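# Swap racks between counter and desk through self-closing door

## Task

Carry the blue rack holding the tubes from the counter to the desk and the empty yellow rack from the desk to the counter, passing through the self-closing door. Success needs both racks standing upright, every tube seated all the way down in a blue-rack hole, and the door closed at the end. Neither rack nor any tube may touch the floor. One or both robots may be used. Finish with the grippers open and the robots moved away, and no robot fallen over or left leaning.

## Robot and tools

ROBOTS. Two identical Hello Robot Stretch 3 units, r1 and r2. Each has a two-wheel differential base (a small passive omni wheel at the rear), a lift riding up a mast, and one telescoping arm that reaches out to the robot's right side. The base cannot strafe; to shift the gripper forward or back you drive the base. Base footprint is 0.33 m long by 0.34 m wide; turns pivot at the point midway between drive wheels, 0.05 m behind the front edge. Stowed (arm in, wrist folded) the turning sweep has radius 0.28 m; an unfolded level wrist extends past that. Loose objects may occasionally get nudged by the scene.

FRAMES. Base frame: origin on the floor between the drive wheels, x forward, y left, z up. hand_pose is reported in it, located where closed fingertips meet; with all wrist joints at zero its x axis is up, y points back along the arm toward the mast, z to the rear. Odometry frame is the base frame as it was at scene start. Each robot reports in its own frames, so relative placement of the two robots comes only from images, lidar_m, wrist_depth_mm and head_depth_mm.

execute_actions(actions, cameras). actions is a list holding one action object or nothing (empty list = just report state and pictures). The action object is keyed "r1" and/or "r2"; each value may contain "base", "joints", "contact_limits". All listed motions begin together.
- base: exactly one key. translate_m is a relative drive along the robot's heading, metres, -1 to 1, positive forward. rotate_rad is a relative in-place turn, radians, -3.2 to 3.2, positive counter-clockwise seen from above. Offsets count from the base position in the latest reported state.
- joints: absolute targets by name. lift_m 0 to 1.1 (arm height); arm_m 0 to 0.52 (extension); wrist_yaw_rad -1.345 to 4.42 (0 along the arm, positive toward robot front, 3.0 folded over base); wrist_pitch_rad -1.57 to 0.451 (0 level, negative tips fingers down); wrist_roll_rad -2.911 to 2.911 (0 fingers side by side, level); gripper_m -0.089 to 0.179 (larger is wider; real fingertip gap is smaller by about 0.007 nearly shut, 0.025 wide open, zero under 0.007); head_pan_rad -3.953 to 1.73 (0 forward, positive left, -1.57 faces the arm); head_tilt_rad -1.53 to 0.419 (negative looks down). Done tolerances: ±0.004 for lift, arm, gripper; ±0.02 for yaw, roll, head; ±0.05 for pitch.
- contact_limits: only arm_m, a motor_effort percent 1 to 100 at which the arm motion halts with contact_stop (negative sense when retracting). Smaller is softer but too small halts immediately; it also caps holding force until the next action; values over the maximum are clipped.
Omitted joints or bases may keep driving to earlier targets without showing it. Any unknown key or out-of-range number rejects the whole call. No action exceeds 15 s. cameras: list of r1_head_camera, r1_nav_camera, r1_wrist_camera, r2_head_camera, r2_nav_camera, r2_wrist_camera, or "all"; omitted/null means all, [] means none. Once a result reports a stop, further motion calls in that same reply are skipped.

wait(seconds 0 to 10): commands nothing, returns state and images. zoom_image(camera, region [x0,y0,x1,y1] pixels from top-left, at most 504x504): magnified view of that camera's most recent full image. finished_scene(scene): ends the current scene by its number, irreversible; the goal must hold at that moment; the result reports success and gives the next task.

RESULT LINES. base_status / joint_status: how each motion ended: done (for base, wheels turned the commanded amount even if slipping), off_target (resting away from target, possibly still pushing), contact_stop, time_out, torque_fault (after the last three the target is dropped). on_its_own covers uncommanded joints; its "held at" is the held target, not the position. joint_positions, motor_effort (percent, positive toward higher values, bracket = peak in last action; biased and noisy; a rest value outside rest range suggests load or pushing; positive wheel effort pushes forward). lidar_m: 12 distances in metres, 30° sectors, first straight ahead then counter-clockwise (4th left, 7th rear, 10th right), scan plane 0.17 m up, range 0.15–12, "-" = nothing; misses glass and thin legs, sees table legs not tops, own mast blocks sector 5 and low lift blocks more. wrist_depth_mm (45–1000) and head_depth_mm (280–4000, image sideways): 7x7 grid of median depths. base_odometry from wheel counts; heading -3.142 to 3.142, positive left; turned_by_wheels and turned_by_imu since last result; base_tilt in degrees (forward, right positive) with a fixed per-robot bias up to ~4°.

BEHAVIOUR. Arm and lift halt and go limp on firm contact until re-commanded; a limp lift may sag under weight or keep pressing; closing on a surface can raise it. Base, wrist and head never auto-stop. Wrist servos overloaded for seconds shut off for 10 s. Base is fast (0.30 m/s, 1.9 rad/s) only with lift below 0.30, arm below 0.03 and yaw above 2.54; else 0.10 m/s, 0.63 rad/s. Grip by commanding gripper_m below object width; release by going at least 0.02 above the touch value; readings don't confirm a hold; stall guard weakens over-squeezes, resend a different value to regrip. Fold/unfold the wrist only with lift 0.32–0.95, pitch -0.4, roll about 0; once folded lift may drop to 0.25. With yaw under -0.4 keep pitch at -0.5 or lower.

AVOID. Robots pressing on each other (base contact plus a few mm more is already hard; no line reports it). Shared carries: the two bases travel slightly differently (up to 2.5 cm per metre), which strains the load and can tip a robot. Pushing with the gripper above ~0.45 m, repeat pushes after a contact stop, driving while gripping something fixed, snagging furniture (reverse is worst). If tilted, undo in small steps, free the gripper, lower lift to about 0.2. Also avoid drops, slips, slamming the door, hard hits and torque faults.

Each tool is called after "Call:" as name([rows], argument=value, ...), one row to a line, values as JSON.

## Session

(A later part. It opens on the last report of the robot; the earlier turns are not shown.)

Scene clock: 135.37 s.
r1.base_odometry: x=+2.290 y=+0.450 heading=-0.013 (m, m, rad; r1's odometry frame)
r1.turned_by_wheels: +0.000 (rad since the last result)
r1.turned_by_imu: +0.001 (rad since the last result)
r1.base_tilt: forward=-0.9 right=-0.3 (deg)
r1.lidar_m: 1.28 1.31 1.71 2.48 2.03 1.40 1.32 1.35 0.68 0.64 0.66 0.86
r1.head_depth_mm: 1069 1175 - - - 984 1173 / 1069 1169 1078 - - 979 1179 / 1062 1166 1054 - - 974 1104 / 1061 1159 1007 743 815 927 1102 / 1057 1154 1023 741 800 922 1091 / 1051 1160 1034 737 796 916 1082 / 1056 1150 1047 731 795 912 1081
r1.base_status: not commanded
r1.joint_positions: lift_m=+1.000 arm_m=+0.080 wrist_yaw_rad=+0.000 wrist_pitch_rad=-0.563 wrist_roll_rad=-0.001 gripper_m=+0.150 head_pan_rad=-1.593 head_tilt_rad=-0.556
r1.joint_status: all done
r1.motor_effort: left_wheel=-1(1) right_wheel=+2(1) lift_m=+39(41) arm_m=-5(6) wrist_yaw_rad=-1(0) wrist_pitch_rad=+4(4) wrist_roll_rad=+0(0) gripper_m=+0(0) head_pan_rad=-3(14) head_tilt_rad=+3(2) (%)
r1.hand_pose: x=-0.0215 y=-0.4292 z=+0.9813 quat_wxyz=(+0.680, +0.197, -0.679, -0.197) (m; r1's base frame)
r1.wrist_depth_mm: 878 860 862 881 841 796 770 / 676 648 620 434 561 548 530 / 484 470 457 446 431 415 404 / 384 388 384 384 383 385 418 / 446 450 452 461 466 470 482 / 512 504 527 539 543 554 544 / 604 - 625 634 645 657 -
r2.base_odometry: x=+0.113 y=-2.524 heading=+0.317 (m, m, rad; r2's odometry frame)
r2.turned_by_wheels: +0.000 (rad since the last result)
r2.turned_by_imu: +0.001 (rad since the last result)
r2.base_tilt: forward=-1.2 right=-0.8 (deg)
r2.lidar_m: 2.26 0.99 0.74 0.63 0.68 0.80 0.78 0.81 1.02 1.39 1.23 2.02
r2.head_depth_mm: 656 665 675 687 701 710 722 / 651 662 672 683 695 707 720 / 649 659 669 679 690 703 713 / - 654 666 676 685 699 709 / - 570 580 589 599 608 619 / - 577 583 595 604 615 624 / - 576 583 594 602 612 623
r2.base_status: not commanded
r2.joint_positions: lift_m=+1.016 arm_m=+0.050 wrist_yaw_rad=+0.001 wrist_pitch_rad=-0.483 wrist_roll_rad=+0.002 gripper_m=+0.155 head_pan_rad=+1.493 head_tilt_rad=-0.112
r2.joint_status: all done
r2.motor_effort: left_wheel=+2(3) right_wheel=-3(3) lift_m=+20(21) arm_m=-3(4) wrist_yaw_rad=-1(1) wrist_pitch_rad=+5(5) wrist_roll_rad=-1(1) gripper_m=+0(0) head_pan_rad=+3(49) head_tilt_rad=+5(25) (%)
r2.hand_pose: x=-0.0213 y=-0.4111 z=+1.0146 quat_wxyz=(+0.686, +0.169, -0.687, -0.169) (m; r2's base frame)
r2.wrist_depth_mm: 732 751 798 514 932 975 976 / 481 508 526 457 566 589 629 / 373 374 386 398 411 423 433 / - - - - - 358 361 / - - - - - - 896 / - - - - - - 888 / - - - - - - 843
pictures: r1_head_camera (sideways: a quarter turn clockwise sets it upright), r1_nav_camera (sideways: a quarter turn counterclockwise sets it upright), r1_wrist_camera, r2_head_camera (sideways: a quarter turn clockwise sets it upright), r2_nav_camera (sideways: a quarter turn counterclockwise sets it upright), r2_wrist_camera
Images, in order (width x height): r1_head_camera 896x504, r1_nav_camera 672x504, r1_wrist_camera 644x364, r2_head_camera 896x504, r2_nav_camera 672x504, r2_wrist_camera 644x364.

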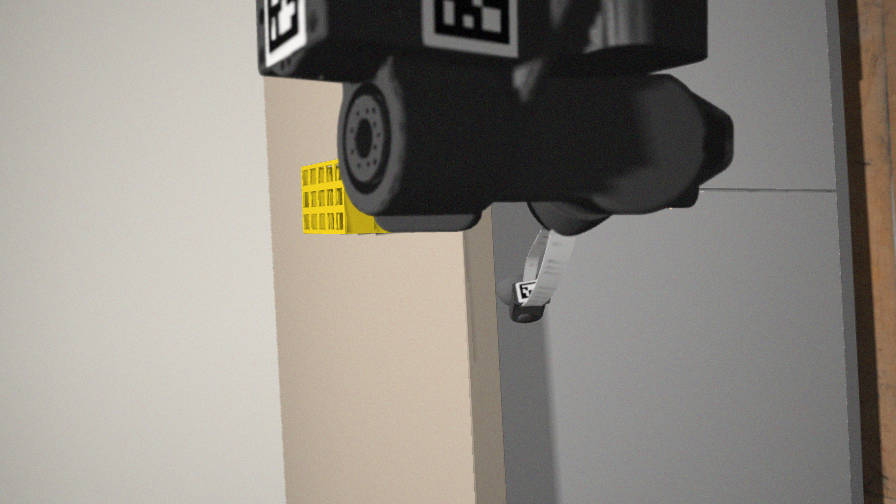

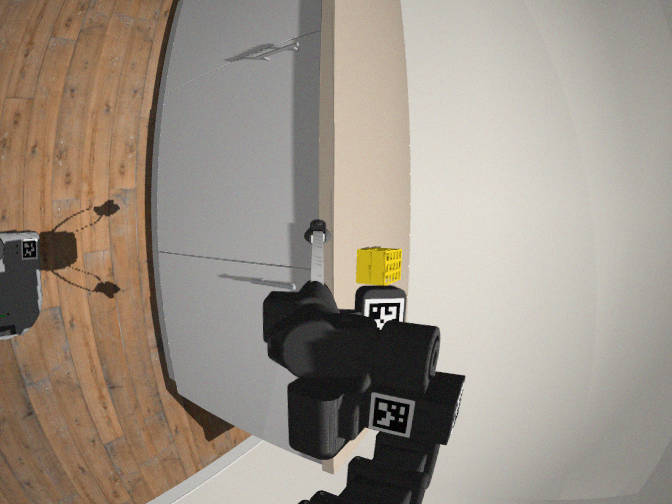

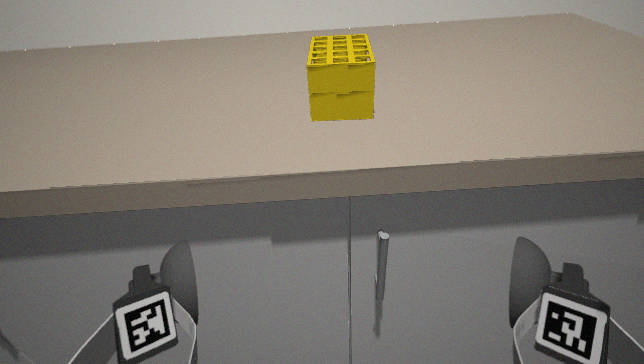

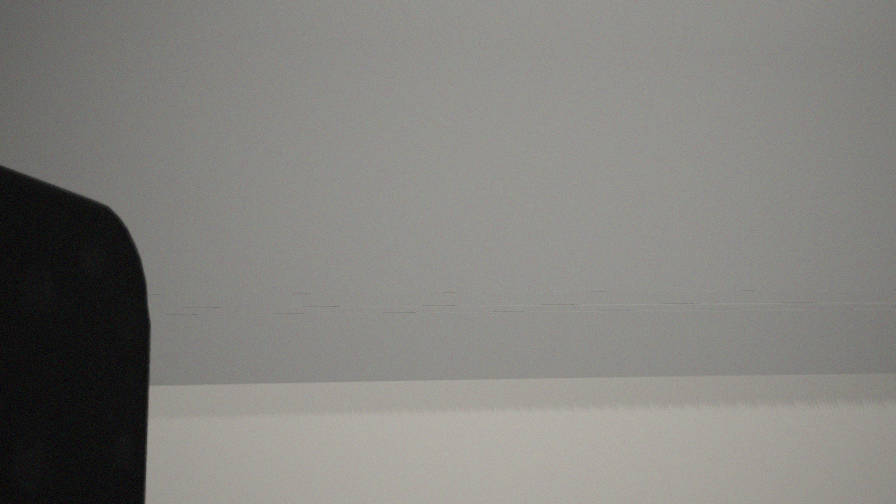

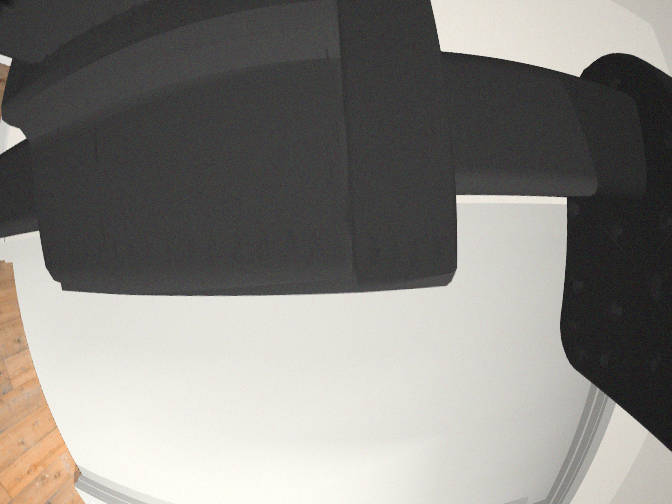

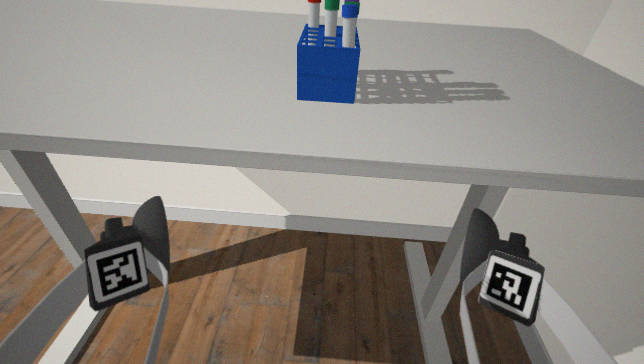

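Call:
execute_actions([
  {"r2":{"joints":{"wrist_pitch_rad":-0.2,"lift_m":0.96,"head_pan_rad":0.75,"head_tilt_rad":-0.5}}},
], cameras=["r2_wrist_camera","r2_head_camera","r2_nav_camera"])

Scene clock: 137.17 s.
r1.base_odometry: x=+2.290 y=+0.450 heading=-0.013 (m, m, rad; r1's odometry frame)
r1.turned_by_wheels: +0.000 (rad since the last result)
r1.turned_by_imu: +0.000 (rad since the last result)
r1.base_tilt: forward=-1.0 right=-0.4 (deg)
r1.lidar_m: 1.28 1.31 1.71 2.48 2.03 1.40 1.33 1.35 0.68 0.64 0.66 0.86
r1.head_depth_mm: 1069 1176 - - - 979 1173 / 1065 1176 1079 - - 979 1178 / 1067 1167 1055 - - 975 1106 / 1060 1163 1009 744 817 925 1097 / 1059 1157 1015 741 800 922 1093 / 1053 1153 1034 740 795 916 1090 / 1046 1150 1048 732 795 916 1079
r1.base_status: not commanded
r1.joint_positions: lift_m=+1.000 arm_m=+0.080 wrist_yaw_rad=+0.000 wrist_pitch_rad=-0.563 wrist_roll_rad=-0.001 gripper_m=+0.150 head_pan_rad=-1.593 head_tilt_rad=-0.556
r1.joint_status: not commanded
r1.motor_effort: left_wheel=-1(1) right_wheel=+1(1) lift_m=+39(38) arm_m=-5(5) wrist_yaw_rad=-1(0) wrist_pitch_rad=+4(4) wrist_roll_rad=+0(0) gripper_m=+0(1) head_pan_rad=-3(2) head_tilt_rad=+3(3) (%)
r1.hand_pose: x=-0.0215 y=-0.4292 z=+0.9813 quat_wxyz=(+0.680, +0.197, -0.679, -0.197) (m; r1's base frame)
r1.wrist_depth_mm: 886 879 871 876 845 808 766 / 677 650 624 435 565 542 525 / 489 474 457 443 432 417 405 / 383 386 383 385 386 389 421 / 448 452 459 466 467 474 473 / 514 503 530 535 544 550 550 / 600 - 627 635 648 654 -
r2.base_odometry: x=+0.113 y=-2.524 heading=+0.317 (m, m, rad; r2's odometry frame)
r2.turned_by_wheels: +0.000 (rad since the last result)
r2.turned_by_imu: +0.000 (rad since the last result)
r2.base_tilt: forward=-1.1 right=-0.9 (deg)
r2.lidar_m: 2.26 0.99 0.74 0.63 0.67 0.80 0.78 0.81 1.02 1.38 1.22 2.02
r2.head_depth_mm: 1056 1177 1331 1520 1777 1656 1380 / 1007 1075 1177 1292 1448 1572 1376 / 938 1018 1112 1239 1380 1526 1380 / 851 920 997 1092 1214 1343 1375 / 779 834 900 974 1066 1169 1279 / 721 768 819 881 954 1043 1139 / 667 710 753 803 867 935 1019
r2.base_status: not commanded
r2.joint_positions: lift_m=+0.960 arm_m=+0.050 wrist_yaw_rad=+0.001 wrist_pitch_rad=-0.222 wrist_roll_rad=+0.002 gripper_m=+0.155 head_pan_rad=+0.757 head_tilt_rad=-0.493
r2.joint_status: all done
r2.motor_effort: left_wheel=+3(2) right_wheel=-3(3) lift_m=+21(22) arm_m=-3(3) wrist_yaw_rad=-1(1) wrist_pitch_rad=+8(9) wrist_roll_rad=-1(1) gripper_m=+0(1) head_pan_rad=-4(43) head_tilt_rad=-3(21) (%)
r2.hand_pose: x=-0.0212 y=-0.4400 z=+1.0189 quat_wxyz=(+0.702, +0.079, -0.703, -0.078) (m; r2's base frame)
r2.wrist_depth_mm: - - - 974 989 973 909 / - - - - - - 975 / 590 622 660 460 747 789 904 / 378 389 409 424 429 456 469 / 935 - - 346 350 338 342 / 892 - - - - - 949 / - - - - - - 853
pictures: r2_head_camera (sideways: a quarter turn clockwise sets it upright), r2_nav_camera (sideways: a quarter turn counterclockwise sets it upright), r2_wrist_camera
Images, in order (width x height): r2_head_camera 896x504, r2_nav_camera 672x504, r2_wrist_camera 644x364.

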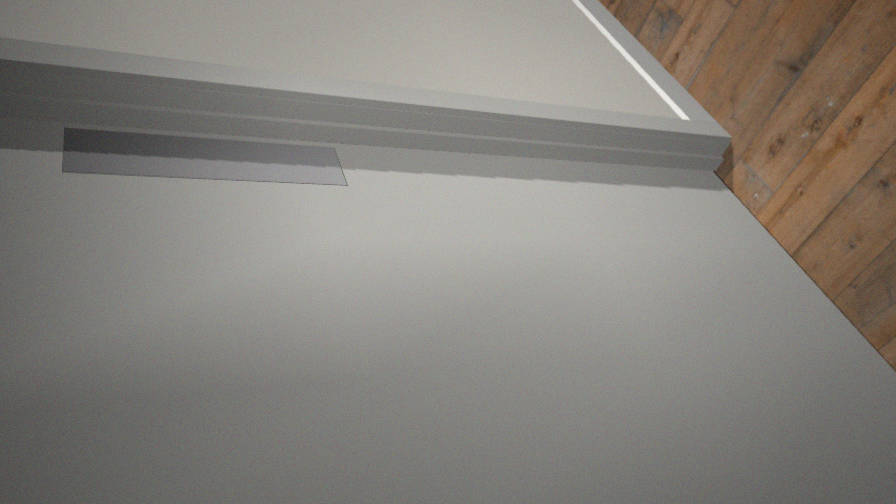

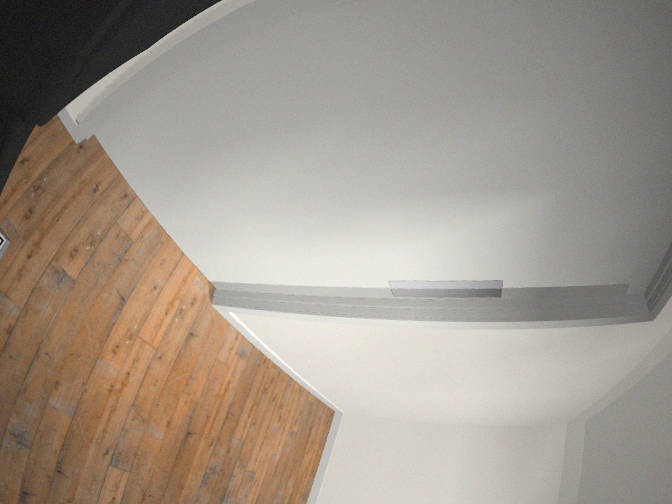

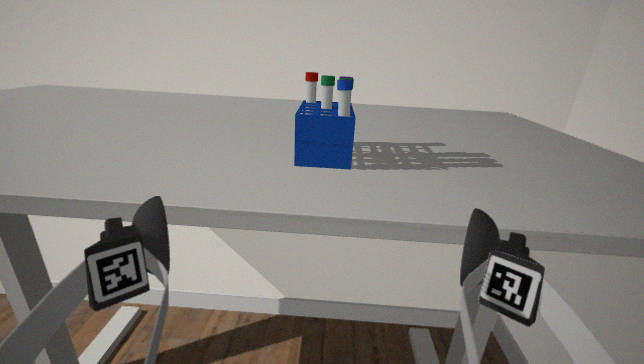

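Call:
zoom_image(camera="r2_wrist_camera", region=[280, 60, 380, 130])

Region (280, 60, 380, 130) of r2_wrist_camera's 644x364 image, scaled by 5.040; it fills the top 353 rows of this view, and the rest is white.

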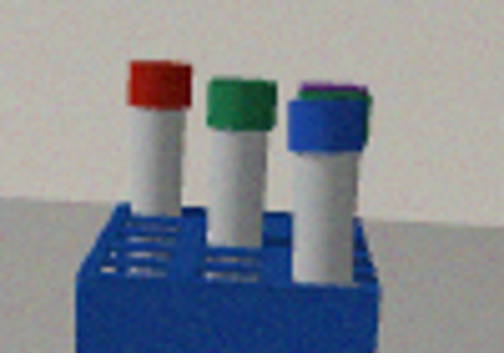

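Call:
finished_scene(scene=2)

The scene is finished: the task was done.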